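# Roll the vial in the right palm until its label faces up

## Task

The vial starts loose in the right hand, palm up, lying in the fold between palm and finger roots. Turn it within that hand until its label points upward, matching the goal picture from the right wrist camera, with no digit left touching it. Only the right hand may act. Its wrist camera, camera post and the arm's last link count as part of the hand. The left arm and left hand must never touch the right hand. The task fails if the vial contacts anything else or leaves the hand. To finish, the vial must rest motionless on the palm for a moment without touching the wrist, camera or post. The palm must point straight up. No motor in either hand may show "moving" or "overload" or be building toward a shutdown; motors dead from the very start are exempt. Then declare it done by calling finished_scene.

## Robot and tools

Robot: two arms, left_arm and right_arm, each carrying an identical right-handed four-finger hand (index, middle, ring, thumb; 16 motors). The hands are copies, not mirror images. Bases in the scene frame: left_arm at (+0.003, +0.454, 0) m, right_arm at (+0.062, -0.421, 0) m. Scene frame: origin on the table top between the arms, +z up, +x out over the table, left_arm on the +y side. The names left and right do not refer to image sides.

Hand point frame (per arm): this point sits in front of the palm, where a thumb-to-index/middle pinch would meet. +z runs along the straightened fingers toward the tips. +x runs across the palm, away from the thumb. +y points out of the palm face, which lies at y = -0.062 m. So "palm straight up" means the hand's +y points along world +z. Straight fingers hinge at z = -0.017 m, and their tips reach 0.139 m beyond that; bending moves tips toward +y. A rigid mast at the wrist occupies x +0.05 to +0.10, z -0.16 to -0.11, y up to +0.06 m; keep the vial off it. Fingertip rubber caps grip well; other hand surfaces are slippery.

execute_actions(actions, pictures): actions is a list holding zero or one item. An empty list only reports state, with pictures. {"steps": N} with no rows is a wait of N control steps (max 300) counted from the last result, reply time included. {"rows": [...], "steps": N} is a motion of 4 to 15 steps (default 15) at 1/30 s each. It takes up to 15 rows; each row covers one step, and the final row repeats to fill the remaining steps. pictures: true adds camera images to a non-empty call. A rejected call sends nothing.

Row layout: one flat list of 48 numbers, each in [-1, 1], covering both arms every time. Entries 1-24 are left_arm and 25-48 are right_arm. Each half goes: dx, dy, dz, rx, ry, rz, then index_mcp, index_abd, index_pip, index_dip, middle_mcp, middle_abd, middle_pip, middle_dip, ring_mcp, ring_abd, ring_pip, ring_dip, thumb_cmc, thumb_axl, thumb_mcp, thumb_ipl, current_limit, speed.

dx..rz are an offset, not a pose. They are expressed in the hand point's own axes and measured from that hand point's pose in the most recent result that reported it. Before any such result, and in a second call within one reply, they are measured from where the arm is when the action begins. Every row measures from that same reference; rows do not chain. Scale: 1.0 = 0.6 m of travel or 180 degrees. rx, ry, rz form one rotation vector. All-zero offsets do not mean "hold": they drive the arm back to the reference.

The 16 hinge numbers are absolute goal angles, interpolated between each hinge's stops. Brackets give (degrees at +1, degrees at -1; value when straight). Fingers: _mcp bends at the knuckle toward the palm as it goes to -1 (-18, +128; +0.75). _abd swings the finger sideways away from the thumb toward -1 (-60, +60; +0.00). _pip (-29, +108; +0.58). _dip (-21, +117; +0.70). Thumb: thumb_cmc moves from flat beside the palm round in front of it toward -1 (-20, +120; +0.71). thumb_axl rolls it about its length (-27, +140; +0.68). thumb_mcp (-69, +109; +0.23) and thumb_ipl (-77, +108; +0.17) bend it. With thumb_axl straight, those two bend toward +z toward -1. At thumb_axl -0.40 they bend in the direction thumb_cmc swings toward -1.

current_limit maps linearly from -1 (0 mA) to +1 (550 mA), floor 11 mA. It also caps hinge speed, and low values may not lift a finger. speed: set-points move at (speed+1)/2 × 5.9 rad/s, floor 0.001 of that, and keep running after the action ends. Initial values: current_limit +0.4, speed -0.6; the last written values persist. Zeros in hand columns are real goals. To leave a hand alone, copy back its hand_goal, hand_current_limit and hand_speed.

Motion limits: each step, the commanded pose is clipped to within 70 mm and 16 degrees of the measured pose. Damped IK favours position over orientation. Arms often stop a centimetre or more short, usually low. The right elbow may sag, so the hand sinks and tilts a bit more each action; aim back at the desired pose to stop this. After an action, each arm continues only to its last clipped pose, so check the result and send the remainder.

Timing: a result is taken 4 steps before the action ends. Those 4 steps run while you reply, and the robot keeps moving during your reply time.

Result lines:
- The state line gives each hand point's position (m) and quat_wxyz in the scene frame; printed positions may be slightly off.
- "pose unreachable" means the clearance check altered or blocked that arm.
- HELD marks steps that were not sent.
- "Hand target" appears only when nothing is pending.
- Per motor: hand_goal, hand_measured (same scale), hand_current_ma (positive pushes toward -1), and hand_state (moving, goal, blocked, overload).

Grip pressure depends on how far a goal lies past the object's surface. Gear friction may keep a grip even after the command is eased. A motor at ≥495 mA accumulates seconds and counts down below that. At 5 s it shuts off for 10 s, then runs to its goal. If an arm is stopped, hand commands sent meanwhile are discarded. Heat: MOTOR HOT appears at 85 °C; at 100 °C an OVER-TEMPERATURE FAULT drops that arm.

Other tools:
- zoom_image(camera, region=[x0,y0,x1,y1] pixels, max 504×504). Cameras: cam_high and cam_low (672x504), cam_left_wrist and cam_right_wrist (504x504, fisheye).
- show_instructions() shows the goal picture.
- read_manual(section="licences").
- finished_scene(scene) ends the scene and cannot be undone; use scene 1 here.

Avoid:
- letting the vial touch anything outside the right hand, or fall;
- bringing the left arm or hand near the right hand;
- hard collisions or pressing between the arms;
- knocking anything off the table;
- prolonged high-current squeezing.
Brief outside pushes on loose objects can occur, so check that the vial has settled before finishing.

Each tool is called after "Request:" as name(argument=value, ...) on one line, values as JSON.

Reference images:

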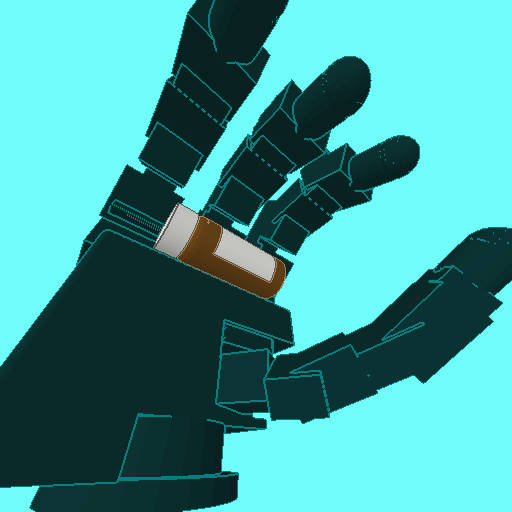

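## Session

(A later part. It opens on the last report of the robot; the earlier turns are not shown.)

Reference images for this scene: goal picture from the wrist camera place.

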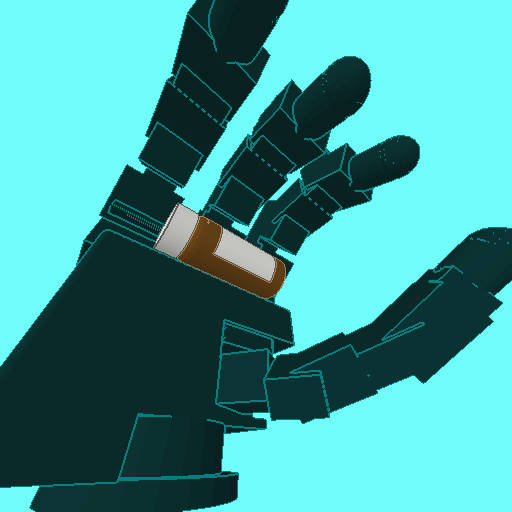

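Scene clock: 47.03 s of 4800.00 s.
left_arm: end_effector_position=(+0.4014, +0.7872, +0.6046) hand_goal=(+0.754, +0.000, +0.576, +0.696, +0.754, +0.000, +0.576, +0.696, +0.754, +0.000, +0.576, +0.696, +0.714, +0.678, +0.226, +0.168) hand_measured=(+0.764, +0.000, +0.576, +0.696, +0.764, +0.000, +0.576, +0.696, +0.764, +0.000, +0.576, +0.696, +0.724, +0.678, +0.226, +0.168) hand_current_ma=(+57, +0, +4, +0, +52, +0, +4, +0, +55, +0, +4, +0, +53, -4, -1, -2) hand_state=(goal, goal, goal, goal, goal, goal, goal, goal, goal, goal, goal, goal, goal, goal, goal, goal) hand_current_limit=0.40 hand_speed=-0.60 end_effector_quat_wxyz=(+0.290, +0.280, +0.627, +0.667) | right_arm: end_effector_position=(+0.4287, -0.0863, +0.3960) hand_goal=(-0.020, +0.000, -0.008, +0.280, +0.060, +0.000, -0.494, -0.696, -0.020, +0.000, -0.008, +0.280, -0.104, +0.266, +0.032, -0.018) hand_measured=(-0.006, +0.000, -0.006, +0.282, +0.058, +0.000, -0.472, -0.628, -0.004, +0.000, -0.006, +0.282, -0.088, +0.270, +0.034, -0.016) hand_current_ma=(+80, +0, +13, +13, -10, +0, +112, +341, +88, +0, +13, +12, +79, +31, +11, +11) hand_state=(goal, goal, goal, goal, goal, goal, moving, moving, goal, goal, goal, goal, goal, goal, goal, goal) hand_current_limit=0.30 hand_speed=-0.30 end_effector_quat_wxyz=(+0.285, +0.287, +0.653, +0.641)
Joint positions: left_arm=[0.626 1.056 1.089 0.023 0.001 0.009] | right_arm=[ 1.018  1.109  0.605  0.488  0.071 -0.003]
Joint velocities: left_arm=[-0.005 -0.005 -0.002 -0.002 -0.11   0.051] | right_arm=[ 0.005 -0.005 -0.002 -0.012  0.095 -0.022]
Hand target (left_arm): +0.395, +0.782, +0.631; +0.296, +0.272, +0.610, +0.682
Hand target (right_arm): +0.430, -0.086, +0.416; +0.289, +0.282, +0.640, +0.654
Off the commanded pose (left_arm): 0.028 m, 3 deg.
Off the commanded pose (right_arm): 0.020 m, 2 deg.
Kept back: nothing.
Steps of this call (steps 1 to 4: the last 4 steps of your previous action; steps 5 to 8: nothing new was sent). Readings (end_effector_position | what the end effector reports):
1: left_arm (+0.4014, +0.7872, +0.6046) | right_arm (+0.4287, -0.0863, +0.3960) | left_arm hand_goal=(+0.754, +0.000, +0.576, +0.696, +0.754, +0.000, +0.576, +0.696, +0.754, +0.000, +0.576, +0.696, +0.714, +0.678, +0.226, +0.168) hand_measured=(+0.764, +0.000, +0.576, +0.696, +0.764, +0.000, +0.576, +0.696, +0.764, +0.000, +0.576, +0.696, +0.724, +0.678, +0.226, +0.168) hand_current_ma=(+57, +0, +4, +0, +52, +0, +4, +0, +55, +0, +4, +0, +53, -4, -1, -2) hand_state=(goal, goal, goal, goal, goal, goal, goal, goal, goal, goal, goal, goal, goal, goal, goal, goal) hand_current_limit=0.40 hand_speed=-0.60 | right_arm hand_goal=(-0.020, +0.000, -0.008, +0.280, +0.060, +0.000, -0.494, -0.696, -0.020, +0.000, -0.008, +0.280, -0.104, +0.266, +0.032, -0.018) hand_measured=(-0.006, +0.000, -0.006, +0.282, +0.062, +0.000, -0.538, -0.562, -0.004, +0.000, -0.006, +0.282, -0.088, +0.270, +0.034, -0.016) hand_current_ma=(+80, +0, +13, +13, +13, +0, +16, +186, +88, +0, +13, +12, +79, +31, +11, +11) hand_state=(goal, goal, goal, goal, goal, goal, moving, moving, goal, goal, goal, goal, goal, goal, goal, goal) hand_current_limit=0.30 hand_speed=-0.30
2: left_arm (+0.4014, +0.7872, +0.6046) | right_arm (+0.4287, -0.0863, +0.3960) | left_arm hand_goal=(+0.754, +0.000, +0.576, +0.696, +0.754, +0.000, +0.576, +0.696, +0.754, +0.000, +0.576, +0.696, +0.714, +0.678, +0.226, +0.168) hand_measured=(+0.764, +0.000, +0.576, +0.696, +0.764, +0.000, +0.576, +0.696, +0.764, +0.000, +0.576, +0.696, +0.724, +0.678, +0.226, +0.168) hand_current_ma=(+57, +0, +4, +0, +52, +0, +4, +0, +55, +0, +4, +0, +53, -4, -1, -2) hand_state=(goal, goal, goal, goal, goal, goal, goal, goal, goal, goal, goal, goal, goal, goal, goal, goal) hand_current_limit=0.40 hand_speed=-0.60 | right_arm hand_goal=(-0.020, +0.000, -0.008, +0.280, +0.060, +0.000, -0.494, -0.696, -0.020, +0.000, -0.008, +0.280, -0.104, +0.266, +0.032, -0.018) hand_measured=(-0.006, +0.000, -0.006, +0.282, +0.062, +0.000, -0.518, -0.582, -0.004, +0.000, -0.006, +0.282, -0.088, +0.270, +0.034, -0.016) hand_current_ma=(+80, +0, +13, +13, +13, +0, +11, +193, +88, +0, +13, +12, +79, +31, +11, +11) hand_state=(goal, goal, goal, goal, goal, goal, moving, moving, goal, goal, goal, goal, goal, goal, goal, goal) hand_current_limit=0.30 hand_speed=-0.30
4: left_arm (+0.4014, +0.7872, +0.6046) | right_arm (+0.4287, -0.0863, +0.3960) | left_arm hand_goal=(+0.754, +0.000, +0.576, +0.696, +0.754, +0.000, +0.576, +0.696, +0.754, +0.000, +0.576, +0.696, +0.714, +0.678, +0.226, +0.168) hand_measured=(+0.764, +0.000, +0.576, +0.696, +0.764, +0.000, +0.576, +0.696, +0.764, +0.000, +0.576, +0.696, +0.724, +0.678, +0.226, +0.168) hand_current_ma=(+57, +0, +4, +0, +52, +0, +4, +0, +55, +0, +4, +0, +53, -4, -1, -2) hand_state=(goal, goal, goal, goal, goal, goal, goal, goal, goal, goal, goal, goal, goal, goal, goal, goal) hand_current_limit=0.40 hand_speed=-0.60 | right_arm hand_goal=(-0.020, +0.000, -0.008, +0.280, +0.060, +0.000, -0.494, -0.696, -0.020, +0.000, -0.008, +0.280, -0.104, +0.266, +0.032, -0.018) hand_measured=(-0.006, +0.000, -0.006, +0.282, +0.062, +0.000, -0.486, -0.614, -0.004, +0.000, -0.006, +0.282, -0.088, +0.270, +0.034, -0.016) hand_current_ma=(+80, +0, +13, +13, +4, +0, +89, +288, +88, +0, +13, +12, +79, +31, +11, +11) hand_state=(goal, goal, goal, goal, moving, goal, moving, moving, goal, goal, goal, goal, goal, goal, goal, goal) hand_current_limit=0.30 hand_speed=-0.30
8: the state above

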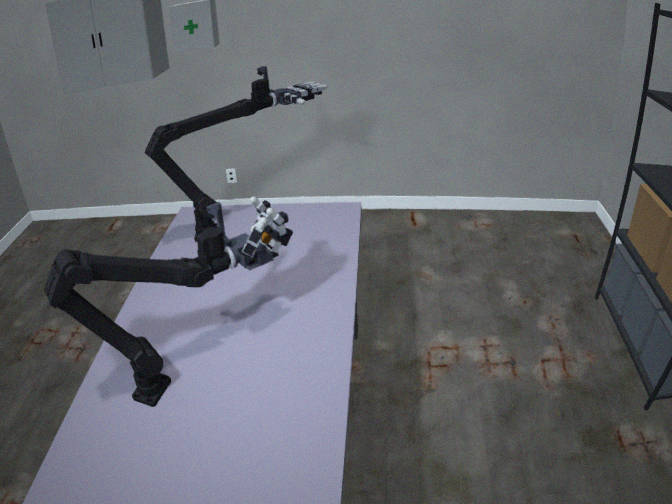

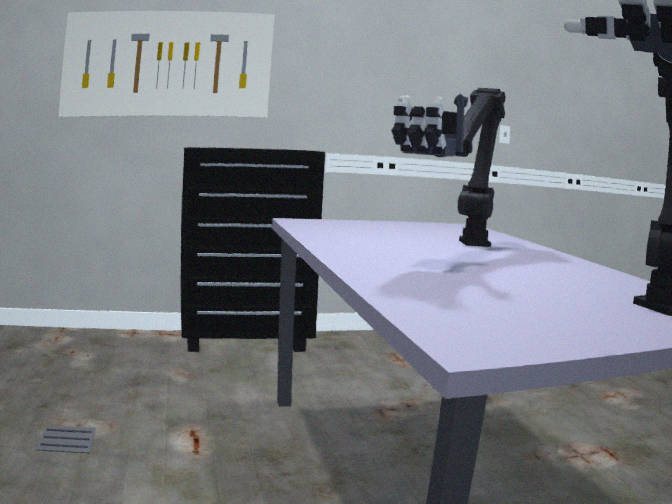

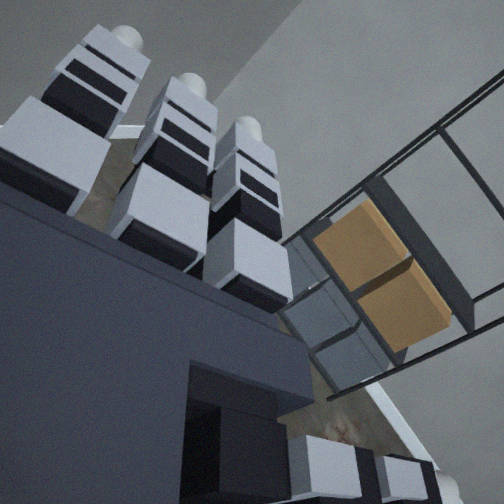

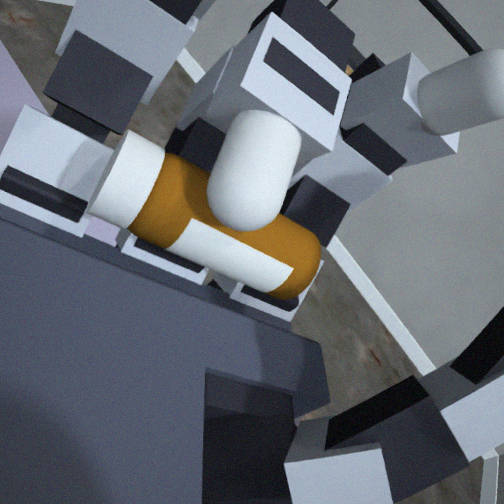

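Request:
execute_actions(actions=[{"rows": [
[0,0.0463,-0.0099,-0.0163,0,0,0.754,0,0.576,0.696,0.754,0,0.576,0.696,0.754,0,0.576,0.696,0.714,0.678,0.226,0.168,0.4,-0.6,0,0.0333,0.0025,-0.0123,0,0.001,-0.02,0,-0.008,0.28,0.058,0,-0.50,-0.625,-0.02,0,-0.008,0.28,-0.104,0.266,0.032,-0.018,0.3,-0.3],
[0,0.0463,-0.0099,-0.0163,0,0,0.754,0,0.576,0.696,0.754,0,0.576,0.696,0.754,0,0.576,0.696,0.714,0.678,0.226,0.168,0.4,-0.6,0,0.0333,0.0025,-0.0123,0,0.001,-0.02,0,-0.008,0.28,0.058,0,-0.53,-0.594,-0.02,0,-0.008,0.28,-0.104,0.266,0.032,-0.018,0.3,-0.3],
[0,0.0463,-0.0099,-0.0163,0,0,0.754,0,0.576,0.696,0.754,0,0.576,0.696,0.754,0,0.576,0.696,0.714,0.678,0.226,0.168,0.4,-0.6,0,0.0333,0.0025,-0.0123,0,0.001,-0.02,0,-0.008,0.28,0.058,0,-0.56,-0.563,-0.02,0,-0.008,0.28,-0.104,0.266,0.032,-0.018,0.3,-0.3],
[0,0.0463,-0.0099,-0.0163,0,0,0.754,0,0.576,0.696,0.754,0,0.576,0.696,0.754,0,0.576,0.696,0.714,0.678,0.226,0.168,0.4,-0.6,0,0.0333,0.0025,-0.0123,0,0.001,-0.02,0,-0.008,0.28,0.058,0,-0.59,-0.532,-0.02,0,-0.008,0.28,-0.104,0.266,0.032,-0.018,0.3,-0.3],
[0,0.0463,-0.0099,-0.0163,0,0,0.754,0,0.576,0.696,0.754,0,0.576,0.696,0.754,0,0.576,0.696,0.714,0.678,0.226,0.168,0.4,-0.6,0,0.0333,0.0025,-0.0123,0,0.001,-0.02,0,-0.008,0.28,0.058,0,-0.62,-0.501,-0.02,0,-0.008,0.28,-0.104,0.266,0.032,-0.018,0.3,-0.3],
[0,0.0463,-0.0099,-0.0163,0,0,0.754,0,0.576,0.696,0.754,0,0.576,0.696,0.754,0,0.576,0.696,0.714,0.678,0.226,0.168,0.4,-0.6,0,0.0333,0.0025,-0.0123,0,0.001,-0.02,0,-0.008,0.28,0.058,0,-0.65,-0.470,-0.02,0,-0.008,0.28,-0.104,0.266,0.032,-0.018,0.3,-0.3],
[0,0.0463,-0.0099,-0.0163,0,0,0.754,0,0.576,0.696,0.754,0,0.576,0.696,0.754,0,0.576,0.696,0.714,0.678,0.226,0.168,0.4,-0.6,0,0.0333,0.0025,-0.0123,0,0.001,-0.02,0,-0.008,0.28,0.058,0,-0.68,-0.438,-0.02,0,-0.008,0.28,-0.104,0.266,0.032,-0.018,0.3,-0.3],
[0,0.0463,-0.0099,-0.0163,0,0,0.754,0,0.576,0.696,0.754,0,0.576,0.696,0.754,0,0.576,0.696,0.714,0.678,0.226,0.168,0.4,-0.6,0,0.0333,0.0025,-0.0123,0,0.001,-0.02,0,-0.008,0.28,0.056,0,-0.71,-0.406,-0.02,0,-0.008,0.28,-0.104,0.266,0.032,-0.018,0.3,-0.3],
[0,0.0463,-0.0099,-0.0163,0,0,0.754,0,0.576,0.696,0.754,0,0.576,0.696,0.754,0,0.576,0.696,0.714,0.678,0.226,0.168,0.4,-0.6,0,0.0333,0.0025,-0.0123,0,0.001,-0.02,0,-0.008,0.28,0.052,0,-0.742,-0.374,-0.02,0,-0.008,0.28,-0.104,0.266,0.032,-0.018,0.3,-0.3],
[0,0.0463,-0.0099,-0.0163,0,0,0.754,0,0.576,0.696,0.754,0,0.576,0.696,0.754,0,0.576,0.696,0.714,0.678,0.226,0.168,0.4,-0.6,0,0.0333,0.0025,-0.0123,0,0.001,-0.02,0,-0.008,0.28,0.043,0,-0.766,-0.341,-0.02,0,-0.008,0.28,-0.104,0.266,0.032,-0.018,0.3,-0.3],
[0,0.0463,-0.0099,-0.0163,0,0,0.754,0,0.576,0.696,0.754,0,0.576,0.696,0.754,0,0.576,0.696,0.714,0.678,0.226,0.168,0.4,-0.6,0,0.0333,0.0025,-0.0123,0,0.001,-0.02,0,-0.008,0.28,0.035,0,-0.789,-0.308,-0.02,0,-0.008,0.28,-0.104,0.266,0.032,-0.018,0.3,-0.3],
[0,0.0463,-0.0099,-0.0163,0,0,0.754,0,0.576,0.696,0.754,0,0.576,0.696,0.754,0,0.576,0.696,0.714,0.678,0.226,0.168,0.4,-0.6,0,0.0333,0.0025,-0.0123,0,0.001,-0.02,0,-0.008,0.28,0.026,0,-0.813,-0.275,-0.02,0,-0.008,0.28,-0.104,0.266,0.032,-0.018,0.3,-0.3],
[0,0.0463,-0.0099,-0.0163,0,0,0.754,0,0.576,0.696,0.754,0,0.576,0.696,0.754,0,0.576,0.696,0.714,0.678,0.226,0.168,0.4,-0.6,0,0.0333,0.0025,-0.0123,0,0.001,-0.02,0,-0.008,0.28,0.017,0,-0.837,-0.242,-0.02,0,-0.008,0.28,-0.104,0.266,0.032,-0.018,0.3,-0.3],
[0,0.0463,-0.0099,-0.0163,0,0,0.754,0,0.576,0.696,0.754,0,0.576,0.696,0.754,0,0.576,0.696,0.714,0.678,0.226,0.168,0.4,-0.6,0,0.0333,0.0025,-0.0123,0,0.001,-0.02,0,-0.008,0.28,0.009,0,-0.860,-0.208,-0.02,0,-0.008,0.28,-0.104,0.266,0.032,-0.018,0.3,-0.3],
[0,0.0463,-0.0099,-0.0163,0,0,0.754,0,0.576,0.696,0.754,0,0.576,0.696,0.754,0,0.576,0.696,0.714,0.678,0.226,0.168,0.4,-0.6,0,0.0333,0.0025,-0.0123,0,0.001,-0.02,0,-0.008,0.28,0.0,0,-0.884,-0.175,-0.02,0,-0.008,0.28,-0.104,0.266,0.032,-0.018,0.3,-0.3]
], "steps": 15}], pictures=false)

Request:
execute_actions(actions=[{"steps": 9}], pictures=true)

Scene clock: 52.40 s of 4800.00 s.
left_arm: end_effector_position=(+0.4014, +0.7872, +0.6046) hand_goal=(+0.754, +0.000, +0.576, +0.696, +0.754, +0.000, +0.576, +0.696, +0.754, +0.000, +0.576, +0.696, +0.714, +0.678, +0.226, +0.168) hand_measured=(+0.764, +0.000, +0.576, +0.696, +0.764, +0.000, +0.576, +0.696, +0.764, +0.000, +0.576, +0.696, +0.724, +0.678, +0.226, +0.168) hand_current_ma=(+57, +0, +4, +0, +52, +0, +4, +0, +55, +0, +4, +0, +53, -4, -1, -2) hand_state=(goal, goal, goal, goal, goal, goal, goal, goal, goal, goal, goal, goal, goal, goal, goal, goal) hand_current_limit=0.40 hand_speed=-0.60 end_effector_quat_wxyz=(+0.290, +0.280, +0.627, +0.667) | right_arm: end_effector_position=(+0.4287, -0.0863, +0.3960) hand_goal=(-0.020, +0.000, -0.008, +0.280, +0.036, +0.000, -0.788, -0.308, -0.020, +0.000, -0.008, +0.280, -0.104, +0.266, +0.032, -0.018) hand_measured=(-0.006, +0.000, -0.006, +0.282, +0.062, +0.000, -0.712, -0.390, -0.004, +0.000, -0.006, +0.282, -0.088, +0.270, +0.034, -0.016) hand_current_ma=(+80, +0, +13, +13, +96, +0, +136, -42, +87, +0, +13, +12, +79, +31, +11, +11) hand_state=(goal, goal, goal, goal, moving, goal, moving, moving, goal, goal, goal, goal, goal, goal, goal, goal) hand_current_limit=0.30 hand_speed=-0.30 end_effector_quat_wxyz=(+0.285, +0.287, +0.653, +0.641)
Joint positions: left_arm=[0.626 1.056 1.089 0.023 0.001 0.009] | right_arm=[ 1.018  1.109  0.605  0.488  0.071 -0.003]
Joint velocities: left_arm=[-0.005 -0.015 -0.007  0.002  0.037  0.007] | right_arm=[-0.005  0.015  0.017  0.007  0.037  0.007]
Steps of this call (steps 1 to 90: nothing new was sent; then 2.00 s passed at rest; steps 91 to 101: the first 11 steps of this action). Readings (end_effector_position | what the end effector reports):
91: left_arm (+0.4014, +0.7872, +0.6046) | right_arm (+0.4287, -0.0863, +0.3960) | left_arm hand_goal=(+0.754, +0.000, +0.576, +0.696, +0.754, +0.000, +0.576, +0.696, +0.754, +0.000, +0.576, +0.696, +0.714, +0.678, +0.226, +0.168) hand_measured=(+0.764, +0.000, +0.576, +0.696, +0.764, +0.000, +0.576, +0.696, +0.764, +0.000, +0.576, +0.696, +0.724, +0.678, +0.226, +0.168) hand_current_ma=(+57, +0, +4, +0, +52, +0, +4, +0, +55, +0, +4, +0, +53, -4, -1, -2) hand_state=(goal, goal, goal, goal, goal, goal, goal, goal, goal, goal, goal, goal, goal, goal, goal, goal) hand_current_limit=0.40 hand_speed=-0.60 | right_arm hand_goal=(-0.020, +0.000, -0.008, +0.280, +0.058, +0.000, -0.500, -0.624, -0.020, +0.000, -0.008, +0.280, -0.104, +0.266, +0.032, -0.018) hand_measured=(-0.006, +0.000, -0.006, +0.282, +0.058, +0.000, -0.472, -0.628, -0.004, +0.000, -0.006, +0.282, -0.088, +0.270, +0.034, -0.016) hand_current_ma=(+80, +0, +13, +13, -9, +0, +110, +340, +88, +0, +13, +12, +79, +31, +11, +11) hand_state=(goal, goal, goal, goal, moving, goal, moving, moving, goal, goal, goal, goal, goal, goal, goal, goal) hand_current_limit=0.30 hand_speed=-0.30
92: left_arm (+0.4014, +0.7872, +0.6046) | right_arm (+0.4287, -0.0863, +0.3960) | left_arm hand_goal=(+0.754, +0.000, +0.576, +0.696, +0.754, +0.000, +0.576, +0.696, +0.754, +0.000, +0.576, +0.696, +0.714, +0.678, +0.226, +0.168) hand_measured=(+0.764, +0.000, +0.576, +0.696, +0.764, +0.000, +0.576, +0.696, +0.764, +0.000, +0.576, +0.696, +0.724, +0.678, +0.226, +0.168) hand_current_ma=(+57, +0, +4, +0, +52, +0, +4, +0, +55, +0, +4, +0, +53, -4, -1, -2) hand_state=(goal, goal, goal, goal, goal, goal, goal, goal, goal, goal, goal, goal, goal, goal, goal, goal) hand_current_limit=0.40 hand_speed=-0.60 | right_arm hand_goal=(-0.020, +0.000, -0.008, +0.280, +0.058, +0.000, -0.530, -0.594, -0.020, +0.000, -0.008, +0.280, -0.104, +0.266, +0.032, -0.018) hand_measured=(-0.006, +0.000, -0.006, +0.282, +0.058, +0.000, -0.472, -0.628, -0.004, +0.000, -0.006, +0.282, -0.088, +0.270, +0.034, -0.016) hand_current_ma=(+80, +0, +13, +13, -2, +0, +143, +78, +88, +0, +13, +12, +79, +31, +11, +11) hand_state=(goal, goal, goal, goal, moving, goal, moving, moving, goal, goal, goal, goal, goal, goal, goal, goal) hand_current_limit=0.30 hand_speed=-0.30
94: left_arm (+0.4014, +0.7872, +0.6046) | right_arm (+0.4287, -0.0863, +0.3960) | left_arm hand_goal=(+0.754, +0.000, +0.576, +0.696, +0.754, +0.000, +0.576, +0.696, +0.754, +0.000, +0.576, +0.696, +0.714, +0.678, +0.226, +0.168) hand_measured=(+0.764, +0.000, +0.576, +0.696, +0.764, +0.000, +0.576, +0.696, +0.764, +0.000, +0.576, +0.696, +0.724, +0.678, +0.226, +0.168) hand_current_ma=(+57, +0, +4, +0, +52, +0, +4, +0, +55, +0, +4, +0, +53, -4, -1, -2) hand_state=(goal, goal, goal, goal, goal, goal, goal, goal, goal, goal, goal, goal, goal, goal, goal, goal) hand_current_limit=0.40 hand_speed=-0.60 | right_arm hand_goal=(-0.020, +0.000, -0.008, +0.280, +0.058, +0.000, -0.590, -0.532, -0.020, +0.000, -0.008, +0.280, -0.104, +0.266, +0.032, -0.018) hand_measured=(-0.006, +0.000, -0.006, +0.282, +0.058, +0.000, -0.506, -0.596, -0.004, +0.000, -0.006, +0.282, -0.088, +0.270, +0.034, -0.016) hand_current_ma=(+80, +0, +13, +13, +10, +0, +39, -43, +88, +0, +13, +12, +79, +31, +11, +11) hand_state=(goal, goal, goal, goal, moving, goal, moving, moving, goal, goal, goal, goal, goal, goal, goal, goal) hand_current_limit=0.30 hand_speed=-0.30
98: left_arm (+0.4014, +0.7872, +0.6046) | right_arm (+0.4287, -0.0863, +0.3960) | left_arm hand_goal=(+0.754, +0.000, +0.576, +0.696, +0.754, +0.000, +0.576, +0.696, +0.754, +0.000, +0.576, +0.696, +0.714, +0.678, +0.226, +0.168) hand_measured=(+0.764, +0.000, +0.576, +0.696, +0.764, +0.000, +0.576, +0.696, +0.764, +0.000, +0.576, +0.696, +0.724, +0.678, +0.226, +0.168) hand_current_ma=(+57, +0, +4, +0, +52, +0, +4, +0, +55, +0, +4, +0, +53, -4, -1, -2) hand_state=(goal, goal, goal, goal, goal, goal, goal, goal, goal, goal, goal, goal, goal, goal, goal, goal) hand_current_limit=0.40 hand_speed=-0.60 | right_arm hand_goal=(-0.020, +0.000, -0.008, +0.280, +0.056, +0.000, -0.710, -0.406, -0.020, +0.000, -0.008, +0.280, -0.104, +0.266, +0.032, -0.018) hand_measured=(-0.006, +0.000, -0.006, +0.282, +0.060, +0.000, -0.636, -0.488, -0.004, +0.000, -0.006, +0.282, -0.088, +0.270, +0.034, -0.016) hand_current_ma=(+80, +0, +13, +13, +12, +0, +40, -67, +87, +0, +13, +12, +79, +31, +11, +11) hand_state=(goal, goal, goal, goal, moving, goal, moving, moving, goal, goal, goal, goal, goal, goal, goal, goal) hand_current_limit=0.30 hand_speed=-0.30
101: the state above

Scene clock: 52.70 s of 4800.00 s.
left_arm: end_effector_position=(+0.4014, +0.7872, +0.6046) hand_goal=(+0.754, +0.000, +0.576, +0.696, +0.754, +0.000, +0.576, +0.696, +0.754, +0.000, +0.576, +0.696, +0.714, +0.678, +0.226, +0.168) hand_measured=(+0.764, +0.000, +0.576, +0.696, +0.764, +0.000, +0.576, +0.696, +0.764, +0.000, +0.576, +0.696, +0.724, +0.678, +0.226, +0.168) hand_current_ma=(+57, +0, +4, +0, +52, +0, +4, +0, +55, +0, +4, +0, +53, -4, -1, -2) hand_state=(goal, goal, goal, goal, goal, goal, goal, goal, goal, goal, goal, goal, goal, goal, goal, goal) hand_current_limit=0.40 hand_speed=-0.60 end_effector_quat_wxyz=(+0.290, +0.280, +0.627, +0.667) | right_arm: end_effector_position=(+0.4287, -0.0863, +0.3960) hand_goal=(-0.020, +0.000, -0.008, +0.280, +0.000, +0.000, -0.884, -0.174, -0.020, +0.000, -0.008, +0.280, -0.104, +0.266, +0.032, -0.018) hand_measured=(-0.006, +0.000, -0.006, +0.282, +0.020, +0.000, -0.864, -0.172, -0.004, +0.000, -0.006, +0.282, -0.088, +0.270, +0.034, -0.016) hand_current_ma=(+80, +0, +12, +13, +108, +0, +103, +10, +87, +0, +13, +12, +79, +31, +11, +11) hand_state=(goal, goal, goal, goal, blocked, goal, blocked, moving, goal, goal, goal, goal, goal, goal, goal, goal) hand_current_limit=0.30 hand_speed=-0.30 end_effector_quat_wxyz=(+0.285, +0.287, +0.653, +0.641)
Joint positions: left_arm=[0.626 1.056 1.089 0.023 0.001 0.009] | right_arm=[ 1.018  1.109  0.605  0.488  0.071 -0.003]
Joint velocities: left_arm=[ 0.015 -0.005  0.012  0.007 -0.022 -0.11 ] | right_arm=[-0.005 -0.015 -0.002  0.007 -0.022 -0.007]
Hand target (left_arm): +0.395, +0.782, +0.631; +0.296, +0.272, +0.610, +0.682
Hand target (right_arm): +0.430, -0.086, +0.416; +0.289, +0.282, +0.640, +0.654
Off the commanded pose (left_arm): 0.028 m, 3 deg.
Off the commanded pose (right_arm): 0.020 m, 2 deg.
Kept back: nothing.
Steps of this call (steps 1 to 4: the last 4 steps of your previous action; steps 5 to 9: nothing new was sent). Readings (end_effector_position | what the end effector reports):
1: left_arm (+0.4014, +0.7872, +0.6046) | right_arm (+0.4287, -0.0863, +0.3960) | left_arm hand_goal=(+0.754, +0.000, +0.576, +0.696, +0.754, +0.000, +0.576, +0.696, +0.754, +0.000, +0.576, +0.696, +0.714, +0.678, +0.226, +0.168) hand_measured=(+0.764, +0.000, +0.576, +0.696, +0.764, +0.000, +0.576, +0.696, +0.764, +0.000, +0.576, +0.696, +0.724, +0.678, +0.226, +0.168) hand_current_ma=(+57, +0, +4, +0, +52, +0, +4, +0, +55, +0, +4, +0, +53, -4, -1, -2) hand_state=(goal, goal, goal, goal, goal, goal, goal, goal, goal, goal, goal, goal, goal, goal, goal, goal) hand_current_limit=0.40 hand_speed=-0.60 | right_arm hand_goal=(-0.020, +0.000, -0.008, +0.280, +0.026, +0.000, -0.812, -0.274, -0.020, +0.000, -0.008, +0.280, -0.104, +0.266, +0.032, -0.018) hand_measured=(-0.006, +0.000, -0.006, +0.282, +0.062, +0.000, -0.736, -0.356, -0.004, +0.000, -0.006, +0.282, -0.088, +0.270, +0.034, -0.016) hand_current_ma=(+80, +0, +13, +13, +138, +0, +127, -38, +87, +0, +13, +12, +79, +31, +11, +11) hand_state=(goal, goal, goal, goal, moving, goal, moving, moving, goal, goal, goal, goal, goal, goal, goal, goal) hand_current_limit=0.30 hand_speed=-0.30
2: left_arm (+0.4014, +0.7872, +0.6046) | right_arm (+0.4287, -0.0863, +0.3960) | left_arm hand_goal=(+0.754, +0.000, +0.576, +0.696, +0.754, +0.000, +0.576, +0.696, +0.754, +0.000, +0.576, +0.696, +0.714, +0.678, +0.226, +0.168) hand_measured=(+0.764, +0.000, +0.576, +0.696, +0.764, +0.000, +0.576, +0.696, +0.764, +0.000, +0.576, +0.696, +0.724, +0.678, +0.226, +0.168) hand_current_ma=(+57, +0, +4, +0, +52, +0, +4, +0, +55, +0, +4, +0, +53, -4, -1, -2) hand_state=(goal, goal, goal, goal, goal, goal, goal, goal, goal, goal, goal, goal, goal, goal, goal, goal) hand_current_limit=0.40 hand_speed=-0.60 | right_arm hand_goal=(-0.020, +0.000, -0.008, +0.280, +0.018, +0.000, -0.836, -0.242, -0.020, +0.000, -0.008, +0.280, -0.104, +0.266, +0.032, -0.018) hand_measured=(-0.006, +0.000, -0.006, +0.282, +0.058, +0.000, -0.760, -0.322, -0.004, +0.000, -0.006, +0.282, -0.088, +0.270, +0.034, -0.016) hand_current_ma=(+79, +0, +12, +13, +126, +0, +117, -41, +87, +0, +13, +12, +79, +31, +11, +11) hand_state=(goal, goal, goal, goal, moving, goal, moving, moving, goal, goal, goal, goal, goal, goal, goal, goal) hand_current_limit=0.30 hand_speed=-0.30
4: left_arm (+0.4014, +0.7872, +0.6046) | right_arm (+0.4287, -0.0863, +0.3960) | left_arm hand_goal=(+0.754, +0.000, +0.576, +0.696, +0.754, +0.000, +0.576, +0.696, +0.754, +0.000, +0.576, +0.696, +0.714, +0.678, +0.226, +0.168) hand_measured=(+0.764, +0.000, +0.576, +0.696, +0.764, +0.000, +0.576, +0.696, +0.764, +0.000, +0.576, +0.696, +0.724, +0.678, +0.226, +0.168) hand_current_ma=(+57, +0, +4, +0, +52, +0, +4, +0, +55, +0, +4, +0, +53, -4, -1, -2) hand_state=(goal, goal, goal, goal, goal, goal, goal, goal, goal, goal, goal, goal, goal, goal, goal, goal) hand_current_limit=0.40 hand_speed=-0.60 | right_arm hand_goal=(-0.020, +0.000, -0.008, +0.280, +0.000, +0.000, -0.884, -0.174, -0.020, +0.000, -0.008, +0.280, -0.104, +0.266, +0.032, -0.018) hand_measured=(-0.006, +0.000, -0.006, +0.282, +0.040, +0.000, -0.808, -0.256, -0.004, +0.000, -0.006, +0.282, -0.088, +0.270, +0.034, -0.016) hand_current_ma=(+80, +0, +13, +13, +112, +0, +119, -40, +87, +0, +13, +12, +79, +31, +11, +11) hand_state=(goal, goal, goal, goal, moving, goal, moving, moving, goal, goal, goal, goal, goal, goal, goal, goal) hand_current_limit=0.30 hand_speed=-0.30
8: left_arm (+0.4014, +0.7872, +0.6046) | right_arm (+0.4287, -0.0863, +0.3960) | left_arm hand_goal=(+0.754, +0.000, +0.576, +0.696, +0.754, +0.000, +0.576, +0.696, +0.754, +0.000, +0.576, +0.696, +0.714, +0.678, +0.226, +0.168) hand_measured=(+0.764, +0.000, +0.576, +0.696, +0.764, +0.000, +0.576, +0.696, +0.764, +0.000, +0.576, +0.696, +0.724, +0.678, +0.226, +0.168) hand_current_ma=(+57, +0, +4, +0, +52, +0, +4, +0, +55, +0, +4, +0, +53, -4, -1, -2) hand_state=(goal, goal, goal, goal, goal, goal, goal, goal, goal, goal, goal, goal, goal, goal, goal, goal) hand_current_limit=0.40 hand_speed=-0.60 | right_arm hand_goal=(-0.020, +0.000, -0.008, +0.280, +0.000, +0.000, -0.884, -0.174, -0.020, +0.000, -0.008, +0.280, -0.104, +0.266, +0.032, -0.018) hand_measured=(-0.006, +0.000, -0.006, +0.282, +0.020, +0.000, -0.862, -0.174, -0.004, +0.000, -0.006, +0.282, -0.088, +0.270, +0.034, -0.016) hand_current_ma=(+80, +0, +13, +13, +106, +0, +101, +13, +87, +0, +13, +12, +79, +31, +11, +11) hand_state=(goal, goal, goal, goal, moving, goal, moving, moving, goal, goal, goal, goal, goal, goal, goal, goal) hand_current_limit=0.30 hand_speed=-0.30
9: the state above

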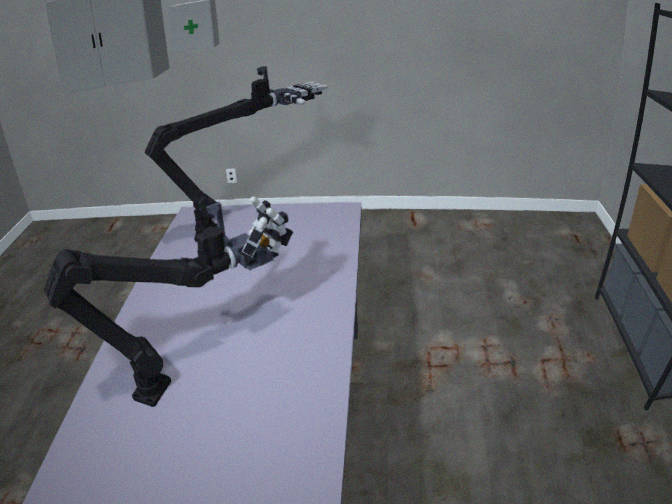

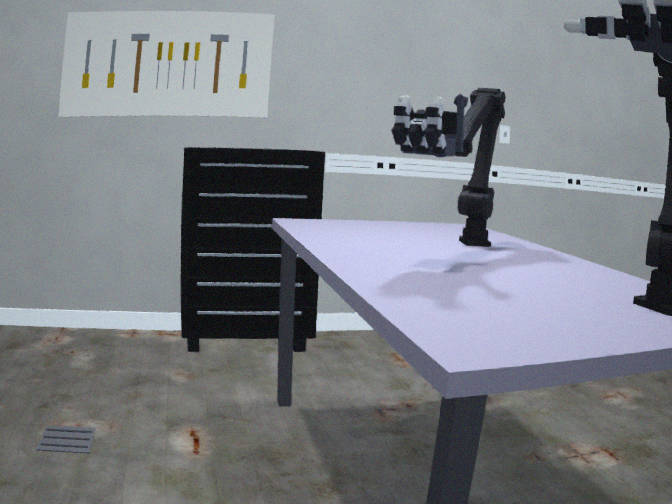

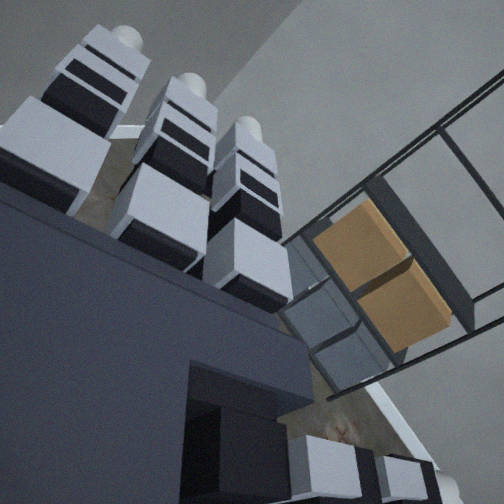

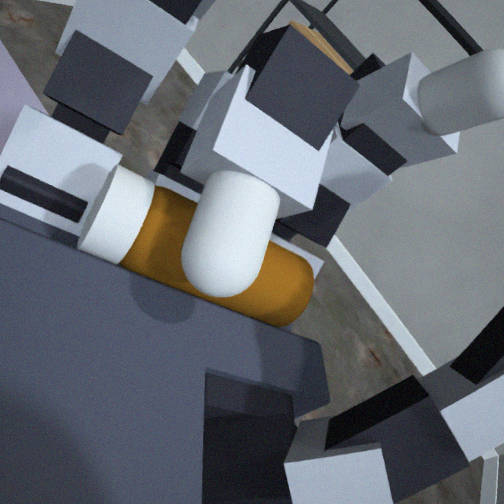

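Request:
execute_actions(actions=[])

Scene clock: 53.27 s of 4800.00 s.
left_arm: end_effector_position=(+0.4014, +0.7872, +0.6046) hand_goal=(+0.754, +0.000, +0.576, +0.696, +0.754, +0.000, +0.576, +0.696, +0.754, +0.000, +0.576, +0.696, +0.714, +0.678, +0.226, +0.168) hand_measured=(+0.764, +0.000, +0.576, +0.696, +0.764, +0.000, +0.576, +0.696, +0.764, +0.000, +0.576, +0.696, +0.724, +0.678, +0.226, +0.168) hand_current_ma=(+57, +0, +4, +0, +52, +0, +4, +0, +55, +0, +4, +0, +53, -4, -1, -2) hand_state=(goal, goal, goal, goal, goal, goal, goal, goal, goal, goal, goal, goal, goal, goal, goal, goal) hand_current_limit=0.40 hand_speed=-0.60 end_effector_quat_wxyz=(+0.290, +0.280, +0.627, +0.667) | right_arm: end_effector_position=(+0.4287, -0.0863, +0.3960) hand_goal=(-0.020, +0.000, -0.008, +0.280, +0.000, +0.000, -0.884, -0.174, -0.020, +0.000, -0.008, +0.280, -0.104, +0.266, +0.032, -0.018) hand_measured=(-0.006, +0.000, -0.006, +0.282, +0.020, +0.000, -0.864, -0.172, -0.004, +0.000, -0.006, +0.282, -0.088, +0.270, +0.034, -0.016) hand_current_ma=(+80, +0, +13, +13, +108, +0, +104, +8, +87, +0, +13, +12, +79, +31, +11, +11) hand_state=(goal, goal, goal, goal, blocked, goal, blocked, goal, goal, goal, goal, goal, goal, goal, goal, goal) hand_current_limit=0.30 hand_speed=-0.30 end_effector_quat_wxyz=(+0.285, +0.287, +0.653, +0.641)
Joint positions: left_arm=[0.626 1.056 1.089 0.023 0.001 0.009] | right_arm=[ 1.018  1.109  0.605  0.488  0.071 -0.003]
Joint velocities: left_arm=[ 0.005 -0.015 -0.012  0.012  0.037 -0.066] | right_arm=[-0.005  0.005  0.027  0.012 -0.022 -0.095]
Hand target (left_arm): +0.395, +0.782, +0.631; +0.296, +0.272, +0.610, +0.682
Hand target (right_arm): +0.430, -0.086, +0.416; +0.289, +0.282, +0.640, +0.654
Off the commanded pose (left_arm): 0.028 m, 3 deg.
Off the commanded pose (right_arm): 0.020 m, 2 deg.
Kept back: nothing.
Steps of this call (steps 1 to 17: nothing new was sent). Readings (end_effector_position | what the end effector reports):
1: left_arm (+0.4014, +0.7872, +0.6046) | right_arm (+0.4287, -0.0863, +0.3960) | left_arm hand_goal=(+0.754, +0.000, +0.576, +0.696, +0.754, +0.000, +0.576, +0.696, +0.754, +0.000, +0.576, +0.696, +0.714, +0.678, +0.226, +0.168) hand_measured=(+0.764, +0.000, +0.576, +0.696, +0.764, +0.000, +0.576, +0.696, +0.764, +0.000, +0.576, +0.696, +0.724, +0.678, +0.226, +0.168) hand_current_ma=(+57, +0, +4, +0, +52, +0, +4, +0, +55, +0, +4, +0, +53, -4, -1, -2) hand_state=(goal, goal, goal, goal, goal, goal, goal, goal, goal, goal, goal, goal, goal, goal, goal, goal) hand_current_limit=0.40 hand_speed=-0.60 | right_arm hand_goal=(-0.020, +0.000, -0.008, +0.280, +0.000, +0.000, -0.884, -0.174, -0.020, +0.000, -0.008, +0.280, -0.104, +0.266, +0.032, -0.018) hand_measured=(-0.006, +0.000, -0.006, +0.282, +0.020, +0.000, -0.864, -0.172, -0.004, +0.000, -0.006, +0.282, -0.088, +0.270, +0.034, -0.016) hand_current_ma=(+80, +0, +13, +13, +108, +0, +103, +9, +87, +0, +13, +12, +79, +31, +11, +11) hand_state=(goal, goal, goal, goal, blocked, goal, blocked, goal, goal, goal, goal, goal, goal, goal, goal, goal) hand_current_limit=0.30 hand_speed=-0.30
2: left_arm (+0.4014, +0.7872, +0.6046) | right_arm (+0.4287, -0.0863, +0.3960) | left_arm hand_goal=(+0.754, +0.000, +0.576, +0.696, +0.754, +0.000, +0.576, +0.696, +0.754, +0.000, +0.576, +0.696, +0.714, +0.678, +0.226, +0.168) hand_measured=(+0.764, +0.000, +0.576, +0.696, +0.764, +0.000, +0.576, +0.696, +0.764, +0.000, +0.576, +0.696, +0.724, +0.678, +0.226, +0.168) hand_current_ma=(+57, +0, +4, +0, +52, +0, +4, +0, +55, +0, +4, +0, +53, -4, -1, -2) hand_state=(goal, goal, goal, goal, goal, goal, goal, goal, goal, goal, goal, goal, goal, goal, goal, goal) hand_current_limit=0.40 hand_speed=-0.60 | right_arm hand_goal=(-0.020, +0.000, -0.008, +0.280, +0.000, +0.000, -0.884, -0.174, -0.020, +0.000, -0.008, +0.280, -0.104, +0.266, +0.032, -0.018) hand_measured=(-0.006, +0.000, -0.006, +0.282, +0.020, +0.000, -0.864, -0.172, -0.004, +0.000, -0.006, +0.282, -0.088, +0.270, +0.034, -0.016) hand_current_ma=(+80, +0, +13, +13, +108, +0, +104, +8, +87, +0, +13, +12, +79, +31, +11, +11) hand_state=(goal, goal, goal, goal, blocked, goal, blocked, goal, goal, goal, goal, goal, goal, goal, goal, goal) hand_current_limit=0.30 hand_speed=-0.30
4: left_arm (+0.4014, +0.7872, +0.6046) | right_arm (+0.4287, -0.0863, +0.3960) | left_arm hand_goal=(+0.754, +0.000, +0.576, +0.696, +0.754, +0.000, +0.576, +0.696, +0.754, +0.000, +0.576, +0.696, +0.714, +0.678, +0.226, +0.168) hand_measured=(+0.764, +0.000, +0.576, +0.696, +0.764, +0.000, +0.576, +0.696, +0.764, +0.000, +0.576, +0.696, +0.724, +0.678, +0.226, +0.168) hand_current_ma=(+57, +0, +4, +0, +52, +0, +4, +0, +55, +0, +4, +0, +53, -4, -1, -2) hand_state=(goal, goal, goal, goal, goal, goal, goal, goal, goal, goal, goal, goal, goal, goal, goal, goal) hand_current_limit=0.40 hand_speed=-0.60 | right_arm hand_goal=(-0.020, +0.000, -0.008, +0.280, +0.000, +0.000, -0.884, -0.174, -0.020, +0.000, -0.008, +0.280, -0.104, +0.266, +0.032, -0.018) hand_measured=(-0.006, +0.000, -0.006, +0.282, +0.020, +0.000, -0.864, -0.172, -0.004, +0.000, -0.006, +0.282, -0.088, +0.270, +0.034, -0.016) hand_current_ma=(+80, +0, +13, +13, +108, +0, +104, +8, +87, +0, +13, +12, +79, +31, +11, +11) hand_state=(goal, goal, goal, goal, blocked, goal, blocked, goal, goal, goal, goal, goal, goal, goal, goal, goal) hand_current_limit=0.30 hand_speed=-0.30
8: left_arm (+0.4014, +0.7872, +0.6046) | right_arm (+0.4287, -0.0863, +0.3960) | left_arm hand_goal=(+0.754, +0.000, +0.576, +0.696, +0.754, +0.000, +0.576, +0.696, +0.754, +0.000, +0.576, +0.696, +0.714, +0.678, +0.226, +0.168) hand_measured=(+0.764, +0.000, +0.576, +0.696, +0.764, +0.000, +0.576, +0.696, +0.764, +0.000, +0.576, +0.696, +0.724, +0.678, +0.226, +0.168) hand_current_ma=(+57, +0, +4, +0, +52, +0, +4, +0, +55, +0, +4, +0, +53, -4, -1, -2) hand_state=(goal, goal, goal, goal, goal, goal, goal, goal, goal, goal, goal, goal, goal, goal, goal, goal) hand_current_limit=0.40 hand_speed=-0.60 | right_arm hand_goal=(-0.020, +0.000, -0.008, +0.280, +0.000, +0.000, -0.884, -0.174, -0.020, +0.000, -0.008, +0.280, -0.104, +0.266, +0.032, -0.018) hand_measured=(-0.006, +0.000, -0.006, +0.282, +0.020, +0.000, -0.864, -0.172, -0.004, +0.000, -0.006, +0.282, -0.088, +0.270, +0.034, -0.016) hand_current_ma=(+80, +0, +13, +13, +108, +0, +104, +8, +87, +0, +13, +12, +79, +31, +11, +11) hand_state=(goal, goal, goal, goal, blocked, goal, blocked, goal, goal, goal, goal, goal, goal, goal, goal, goal) hand_current_limit=0.30 hand_speed=-0.30
17: the state above

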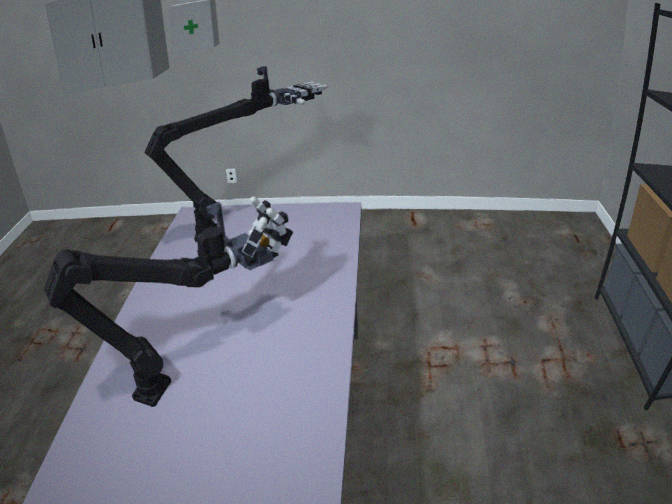

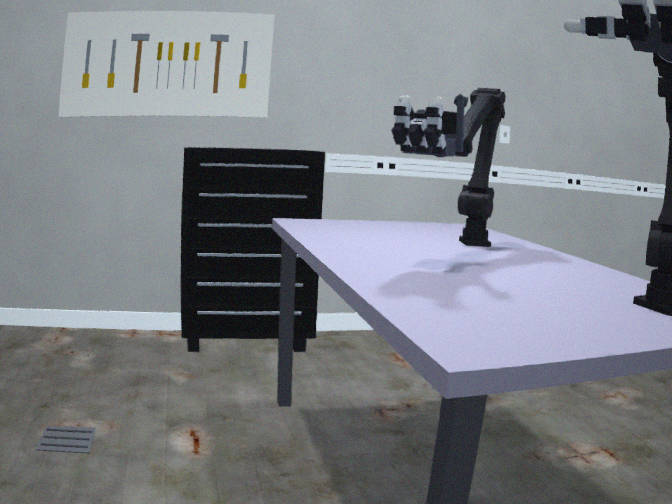

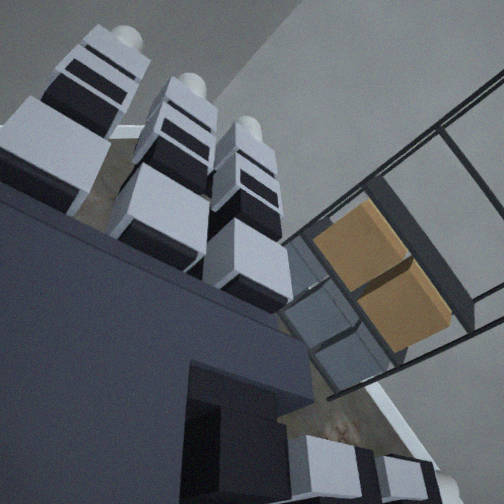

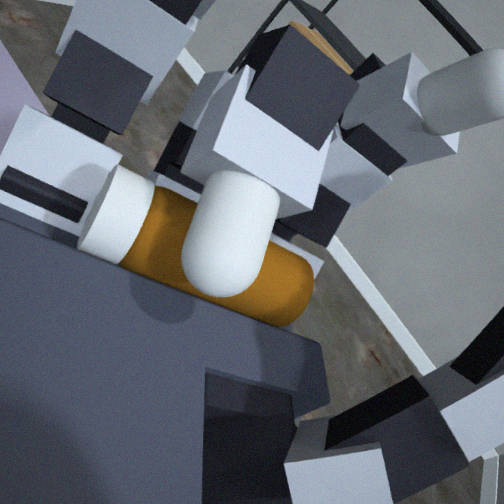

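Request:
execute_actions(actions=[{"rows": [
[0,0.0463,-0.0099,-0.0163,0,0,0.754,0,0.576,0.696,0.754,0,0.576,0.696,0.754,0,0.576,0.696,0.714,0.678,0.226,0.168,0.4,-0.6,0,0.0333,0.0025,-0.0123,0,0.001,-0.02,0,-0.008,0.28,-0.013,0,-0.8985,-0.146,-0.02,0,-0.008,0.28,-0.104,0.266,0.032,-0.018,0.4,0],
[0,0.0463,-0.0099,-0.0163,0,0,0.754,0,0.576,0.696,0.754,0,0.576,0.696,0.754,0,0.576,0.696,0.714,0.678,0.226,0.168,0.4,-0.6,0,0.0333,0.0025,-0.0123,0,0.001,-0.02,0,-0.008,0.28,-0.027,0,-0.913,-0.118,-0.02,0,-0.008,0.28,-0.104,0.266,0.032,-0.018,0.4,0],
[0,0.0463,-0.0099,-0.0163,0,0,0.754,0,0.576,0.696,0.754,0,0.576,0.696,0.754,0,0.576,0.696,0.714,0.678,0.226,0.168,0.4,-0.6,0,0.0333,0.0025,-0.0123,0,0.001,-0.02,0,-0.008,0.28,-0.040,0,-0.9275,-0.090,-0.02,0,-0.008,0.28,-0.104,0.266,0.032,-0.018,0.4,0],
[0,0.0463,-0.0099,-0.0163,0,0,0.754,0,0.576,0.696,0.754,0,0.576,0.696,0.754,0,0.576,0.696,0.714,0.678,0.226,0.168,0.4,-0.6,0,0.0333,0.0025,-0.0123,0,0.001,-0.02,0,-0.008,0.28,-0.053,0,-0.942,-0.062,-0.02,0,-0.008,0.28,-0.104,0.266,0.032,-0.018,0.4,0],
[0,0.0463,-0.0099,-0.0163,0,0,0.754,0,0.576,0.696,0.754,0,0.576,0.696,0.754,0,0.576,0.696,0.714,0.678,0.226,0.168,0.4,-0.6,0,0.0333,0.0025,-0.0123,0,0.001,-0.02,0,-0.008,0.28,-0.053,0,-0.942,-0.062,-0.02,0,-0.008,0.28,-0.104,0.266,0.032,-0.018,0.4,0],
[0,0.0463,-0.0099,-0.0163,0,0,0.754,0,0.576,0.696,0.754,0,0.576,0.696,0.754,0,0.576,0.696,0.714,0.678,0.226,0.168,0.4,-0.6,0,0.0333,0.0025,-0.0123,0,0.001,-0.02,0,-0.008,0.28,-0.053,0,-0.942,-0.062,-0.02,0,-0.008,0.28,-0.104,0.266,0.032,-0.018,0.4,0],
[0,0.0463,-0.0099,-0.0163,0,0,0.754,0,0.576,0.696,0.754,0,0.576,0.696,0.754,0,0.576,0.696,0.714,0.678,0.226,0.168,0.4,-0.6,0,0.0333,0.0025,-0.0123,0,0.001,-0.02,0,-0.008,0.28,-0.053,0,-0.91,-0.062,-0.02,0,-0.008,0.28,-0.104,0.266,0.032,-0.018,0.4,0],
[0,0.0463,-0.0099,-0.0163,0,0,0.754,0,0.576,0.696,0.754,0,0.576,0.696,0.754,0,0.576,0.696,0.714,0.678,0.226,0.168,0.4,-0.6,0,0.0333,0.0025,-0.0123,0,0.001,-0.02,0,-0.008,0.28,-0.053,0,-0.875,-0.062,-0.02,0,-0.008,0.28,-0.104,0.266,0.032,-0.018,0.4,0],
[0,0.0463,-0.0099,-0.0163,0,0,0.754,0,0.576,0.696,0.754,0,0.576,0.696,0.754,0,0.576,0.696,0.714,0.678,0.226,0.168,0.4,-0.6,0,0.0333,0.0025,-0.0123,0,0.001,-0.02,0,-0.008,0.28,-0.050,0,-0.84,-0.062,-0.02,0,-0.008,0.28,-0.104,0.266,0.032,-0.018,0.4,0],
[0,0.0463,-0.0099,-0.0163,0,0,0.754,0,0.576,0.696,0.754,0,0.576,0.696,0.754,0,0.576,0.696,0.714,0.678,0.226,0.168,0.4,-0.6,0,0.0333,0.0025,-0.0123,0,0.001,-0.02,0,-0.008,0.28,-0.033,0,-0.811,-0.110,-0.02,0,-0.008,0.28,-0.104,0.266,0.032,-0.018,0.4,0],
[0,0.0463,-0.0099,-0.0163,0,0,0.754,0,0.576,0.696,0.754,0,0.576,0.696,0.754,0,0.576,0.696,0.714,0.678,0.226,0.168,0.4,-0.6,0,0.0333,0.0025,-0.0123,0,0.001,-0.02,0,-0.008,0.28,-0.017,0,-0.782,-0.157,-0.02,0,-0.008,0.28,-0.104,0.266,0.032,-0.018,0.4,0],
[0,0.0463,-0.0099,-0.0163,0,0,0.754,0,0.576,0.696,0.754,0,0.576,0.696,0.754,0,0.576,0.696,0.714,0.678,0.226,0.168,0.4,-0.6,0,0.0333,0.0025,-0.0123,0,0.001,-0.02,0,-0.008,0.28,0.0,0,-0.754,-0.205,-0.02,0,-0.008,0.28,-0.104,0.266,0.032,-0.018,0.4,0],
[0,0.0463,-0.0099,-0.0163,0,0,0.754,0,0.576,0.696,0.754,0,0.576,0.696,0.754,0,0.576,0.696,0.714,0.678,0.226,0.168,0.4,-0.6,0,0.0333,0.0025,-0.0123,0,0.001,-0.02,0,-0.008,0.28,0.016,0,-0.725,-0.253,-0.02,0,-0.008,0.28,-0.104,0.266,0.032,-0.018,0.4,0],
[0,0.0463,-0.0099,-0.0163,0,0,0.754,0,0.576,0.696,0.754,0,0.576,0.696,0.754,0,0.576,0.696,0.714,0.678,0.226,0.168,0.4,-0.6,0,0.0333,0.0025,-0.0123,0,0.001,-0.02,0,-0.008,0.28,0.033,0,-0.696,-0.300,-0.02,0,-0.008,0.28,-0.104,0.266,0.032,-0.018,0.4,0],
[0,0.0463,-0.0099,-0.0163,0,0,0.754,0,0.576,0.696,0.754,0,0.576,0.696,0.754,0,0.576,0.696,0.714,0.678,0.226,0.168,0.4,-0.6,0,0.0333,0.0025,-0.0123,0,0.001,-0.02,0,-0.008,0.28,0.050,0,-0.667,-0.348,-0.02,0,-0.008,0.28,-0.104,0.266,0.032,-0.018,0.4,0]
], "steps": 15}], pictures=false)

Scene clock: 55.90 s of 4800.00 s.
left_arm: end_effector_position=(+0.4014, +0.7872, +0.6046) hand_goal=(+0.754, +0.000, +0.576, +0.696, +0.754, +0.000, +0.576, +0.696, +0.754, +0.000, +0.576, +0.696, +0.714, +0.678, +0.226, +0.168) hand_measured=(+0.764, +0.000, +0.576, +0.696, +0.764, +0.000, +0.576, +0.696, +0.764, +0.000, +0.576, +0.696, +0.724, +0.678, +0.226, +0.168) hand_current_ma=(+57, +0, +4, +0, +52, +0, +4, +0, +55, +0, +4, +0, +53, -4, -1, -2) hand_state=(goal, goal, goal, goal, goal, goal, goal, goal, goal, goal, goal, goal, goal, goal, goal, goal) hand_current_limit=0.40 hand_speed=-0.60 end_effector_quat_wxyz=(+0.290, +0.280, +0.627, +0.667) | right_arm: end_effector_position=(+0.4287, -0.0863, +0.3960) hand_goal=(-0.020, +0.000, -0.008, +0.280, -0.016, +0.000, -0.782, -0.156, -0.020, +0.000, -0.008, +0.280, -0.104, +0.266, +0.032, -0.018) hand_measured=(-0.006, +0.000, -0.006, +0.282, -0.040, +0.000, -0.860, -0.066, -0.004, +0.000, -0.006, +0.282, -0.088, +0.270, +0.034, -0.016) hand_current_ma=(+80, +0, +13, +13, -28, +0, -77, +126, +87, +0, +13, +12, +79, +31, +11, +11) hand_state=(goal, goal, goal, goal, moving, goal, moving, moving, goal, goal, goal, goal, goal, goal, goal, goal) hand_current_limit=0.40 hand_speed=0.00 end_effector_quat_wxyz=(+0.285, +0.287, +0.653, +0.641)
Joint positions: left_arm=[0.626 1.056 1.089 0.023 0.001 0.009] | right_arm=[ 1.018  1.109  0.605  0.488  0.071 -0.003]
Joint velocities: left_arm=[-0.005  0.005 -0.002 -0.007 -0.022  0.051] | right_arm=[-0.005  0.005 -0.012 -0.017  0.051  0.007]
Steps of this call (steps 1 to 68: nothing new was sent; steps 69 to 79: the first 11 steps of this action). Readings (end_effector_position | what the end effector reports):
69: left_arm (+0.4014, +0.7872, +0.6046) | right_arm (+0.4287, -0.0863, +0.3960) | left_arm hand_goal=(+0.754, +0.000, +0.576, +0.696, +0.754, +0.000, +0.576, +0.696, +0.754, +0.000, +0.576, +0.696, +0.714, +0.678, +0.226, +0.168) hand_measured=(+0.764, +0.000, +0.576, +0.696, +0.764, +0.000, +0.576, +0.696, +0.764, +0.000, +0.576, +0.696, +0.724, +0.678, +0.226, +0.168) hand_current_ma=(+57, +0, +4, +0, +52, +0, +4, +0, +55, +0, +4, +0, +53, -4, -1, -2) hand_state=(goal, goal, goal, goal, goal, goal, goal, goal, goal, goal, goal, goal, goal, goal, goal, goal) hand_current_limit=0.40 hand_speed=-0.60 | right_arm hand_goal=(-0.020, +0.000, -0.008, +0.280, -0.012, +0.000, -0.898, -0.146, -0.020, +0.000, -0.008, +0.280, -0.104, +0.266, +0.032, -0.018) hand_measured=(-0.006, +0.000, -0.006, +0.282, +0.020, +0.000, -0.864, -0.172, -0.004, +0.000, -0.006, +0.282, -0.088, +0.270, +0.034, -0.016) hand_current_ma=(+80, +0, +13, +13, +108, +0, +104, +8, +87, +0, +13, +12, +79, +31, +11, +11) hand_state=(goal, goal, goal, goal, moving, goal, moving, moving, goal, goal, goal, goal, goal, goal, goal, goal) hand_current_limit=0.40 hand_speed=0.00
70: left_arm (+0.4014, +0.7872, +0.6046) | right_arm (+0.4287, -0.0863, +0.3960) | left_arm hand_goal=(+0.754, +0.000, +0.576, +0.696, +0.754, +0.000, +0.576, +0.696, +0.754, +0.000, +0.576, +0.696, +0.714, +0.678, +0.226, +0.168) hand_measured=(+0.764, +0.000, +0.576, +0.696, +0.764, +0.000, +0.576, +0.696, +0.764, +0.000, +0.576, +0.696, +0.724, +0.678, +0.226, +0.168) hand_current_ma=(+57, +0, +4, +0, +52, +0, +4, +0, +55, +0, +4, +0, +53, -4, -1, -2) hand_state=(goal, goal, goal, goal, goal, goal, goal, goal, goal, goal, goal, goal, goal, goal, goal, goal) hand_current_limit=0.40 hand_speed=-0.60 | right_arm hand_goal=(-0.020, +0.000, -0.008, +0.280, -0.026, +0.000, -0.912, -0.118, -0.020, +0.000, -0.008, +0.280, -0.104, +0.266, +0.032, -0.018) hand_measured=(-0.006, +0.000, -0.006, +0.282, +0.020, +0.000, -0.864, -0.170, -0.004, +0.000, -0.006, +0.282, -0.088, +0.270, +0.034, -0.016) hand_current_ma=(+80, +0, +13, +13, +148, +0, +137, -63, +87, +0, +13, +12, +79, +31, +11, +11) hand_state=(goal, goal, goal, goal, moving, goal, moving, moving, goal, goal, goal, goal, goal, goal, goal, goal) hand_current_limit=0.40 hand_speed=0.00
72: left_arm (+0.4014, +0.7872, +0.6046) | right_arm (+0.4287, -0.0863, +0.3960) | left_arm hand_goal=(+0.754, +0.000, +0.576, +0.696, +0.754, +0.000, +0.576, +0.696, +0.754, +0.000, +0.576, +0.696, +0.714, +0.678, +0.226, +0.168) hand_measured=(+0.764, +0.000, +0.576, +0.696, +0.764, +0.000, +0.576, +0.696, +0.764, +0.000, +0.576, +0.696, +0.724, +0.678, +0.226, +0.168) hand_current_ma=(+57, +0, +4, +0, +52, +0, +4, +0, +55, +0, +4, +0, +53, -4, -1, -2) hand_state=(goal, goal, goal, goal, goal, goal, goal, goal, goal, goal, goal, goal, goal, goal, goal, goal) hand_current_limit=0.40 hand_speed=-0.60 | right_arm hand_goal=(-0.020, +0.000, -0.008, +0.280, -0.052, +0.000, -0.942, -0.062, -0.020, +0.000, -0.008, +0.280, -0.104, +0.266, +0.032, -0.018) hand_measured=(-0.006, +0.000, -0.006, +0.282, +0.000, +0.000, -0.890, -0.130, -0.004, +0.000, -0.006, +0.282, -0.088, +0.270, +0.034, -0.016) hand_current_ma=(+80, +0, +13, +13, +120, +0, +101, -41, +87, +0, +13, +12, +79, +31, +11, +11) hand_state=(goal, goal, goal, goal, moving, goal, moving, moving, goal, goal, goal, goal, goal, goal, goal, goal) hand_current_limit=0.40 hand_speed=0.00
76: left_arm (+0.4014, +0.7872, +0.6046) | right_arm (+0.4287, -0.0863, +0.3960) | left_arm hand_goal=(+0.754, +0.000, +0.576, +0.696, +0.754, +0.000, +0.576, +0.696, +0.754, +0.000, +0.576, +0.696, +0.714, +0.678, +0.226, +0.168) hand_measured=(+0.764, +0.000, +0.576, +0.696, +0.764, +0.000, +0.576, +0.696, +0.764, +0.000, +0.576, +0.696, +0.724, +0.678, +0.226, +0.168) hand_current_ma=(+57, +0, +4, +0, +52, +0, +4, +0, +55, +0, +4, +0, +53, -4, -1, -2) hand_state=(goal, goal, goal, goal, goal, goal, goal, goal, goal, goal, goal, goal, goal, goal, goal, goal) hand_current_limit=0.40 hand_speed=-0.60 | right_arm hand_goal=(-0.020, +0.000, -0.008, +0.280, -0.052, +0.000, -0.874, -0.062, -0.020, +0.000, -0.008, +0.280, -0.104, +0.266, +0.032, -0.018) hand_measured=(-0.006, +0.000, -0.006, +0.282, -0.034, +0.000, -0.926, -0.064, -0.004, +0.000, -0.006, +0.282, -0.088, +0.270, +0.034, -0.016) hand_current_ma=(+80, +0, +13, +13, +82, +0, -46, +0, +87, +0, +13, +12, +79, +31, +11, +11) hand_state=(goal, goal, goal, goal, moving, goal, moving, moving, goal, goal, goal, goal, goal, goal, goal, goal) hand_current_limit=0.40 hand_speed=0.00
79: the state above


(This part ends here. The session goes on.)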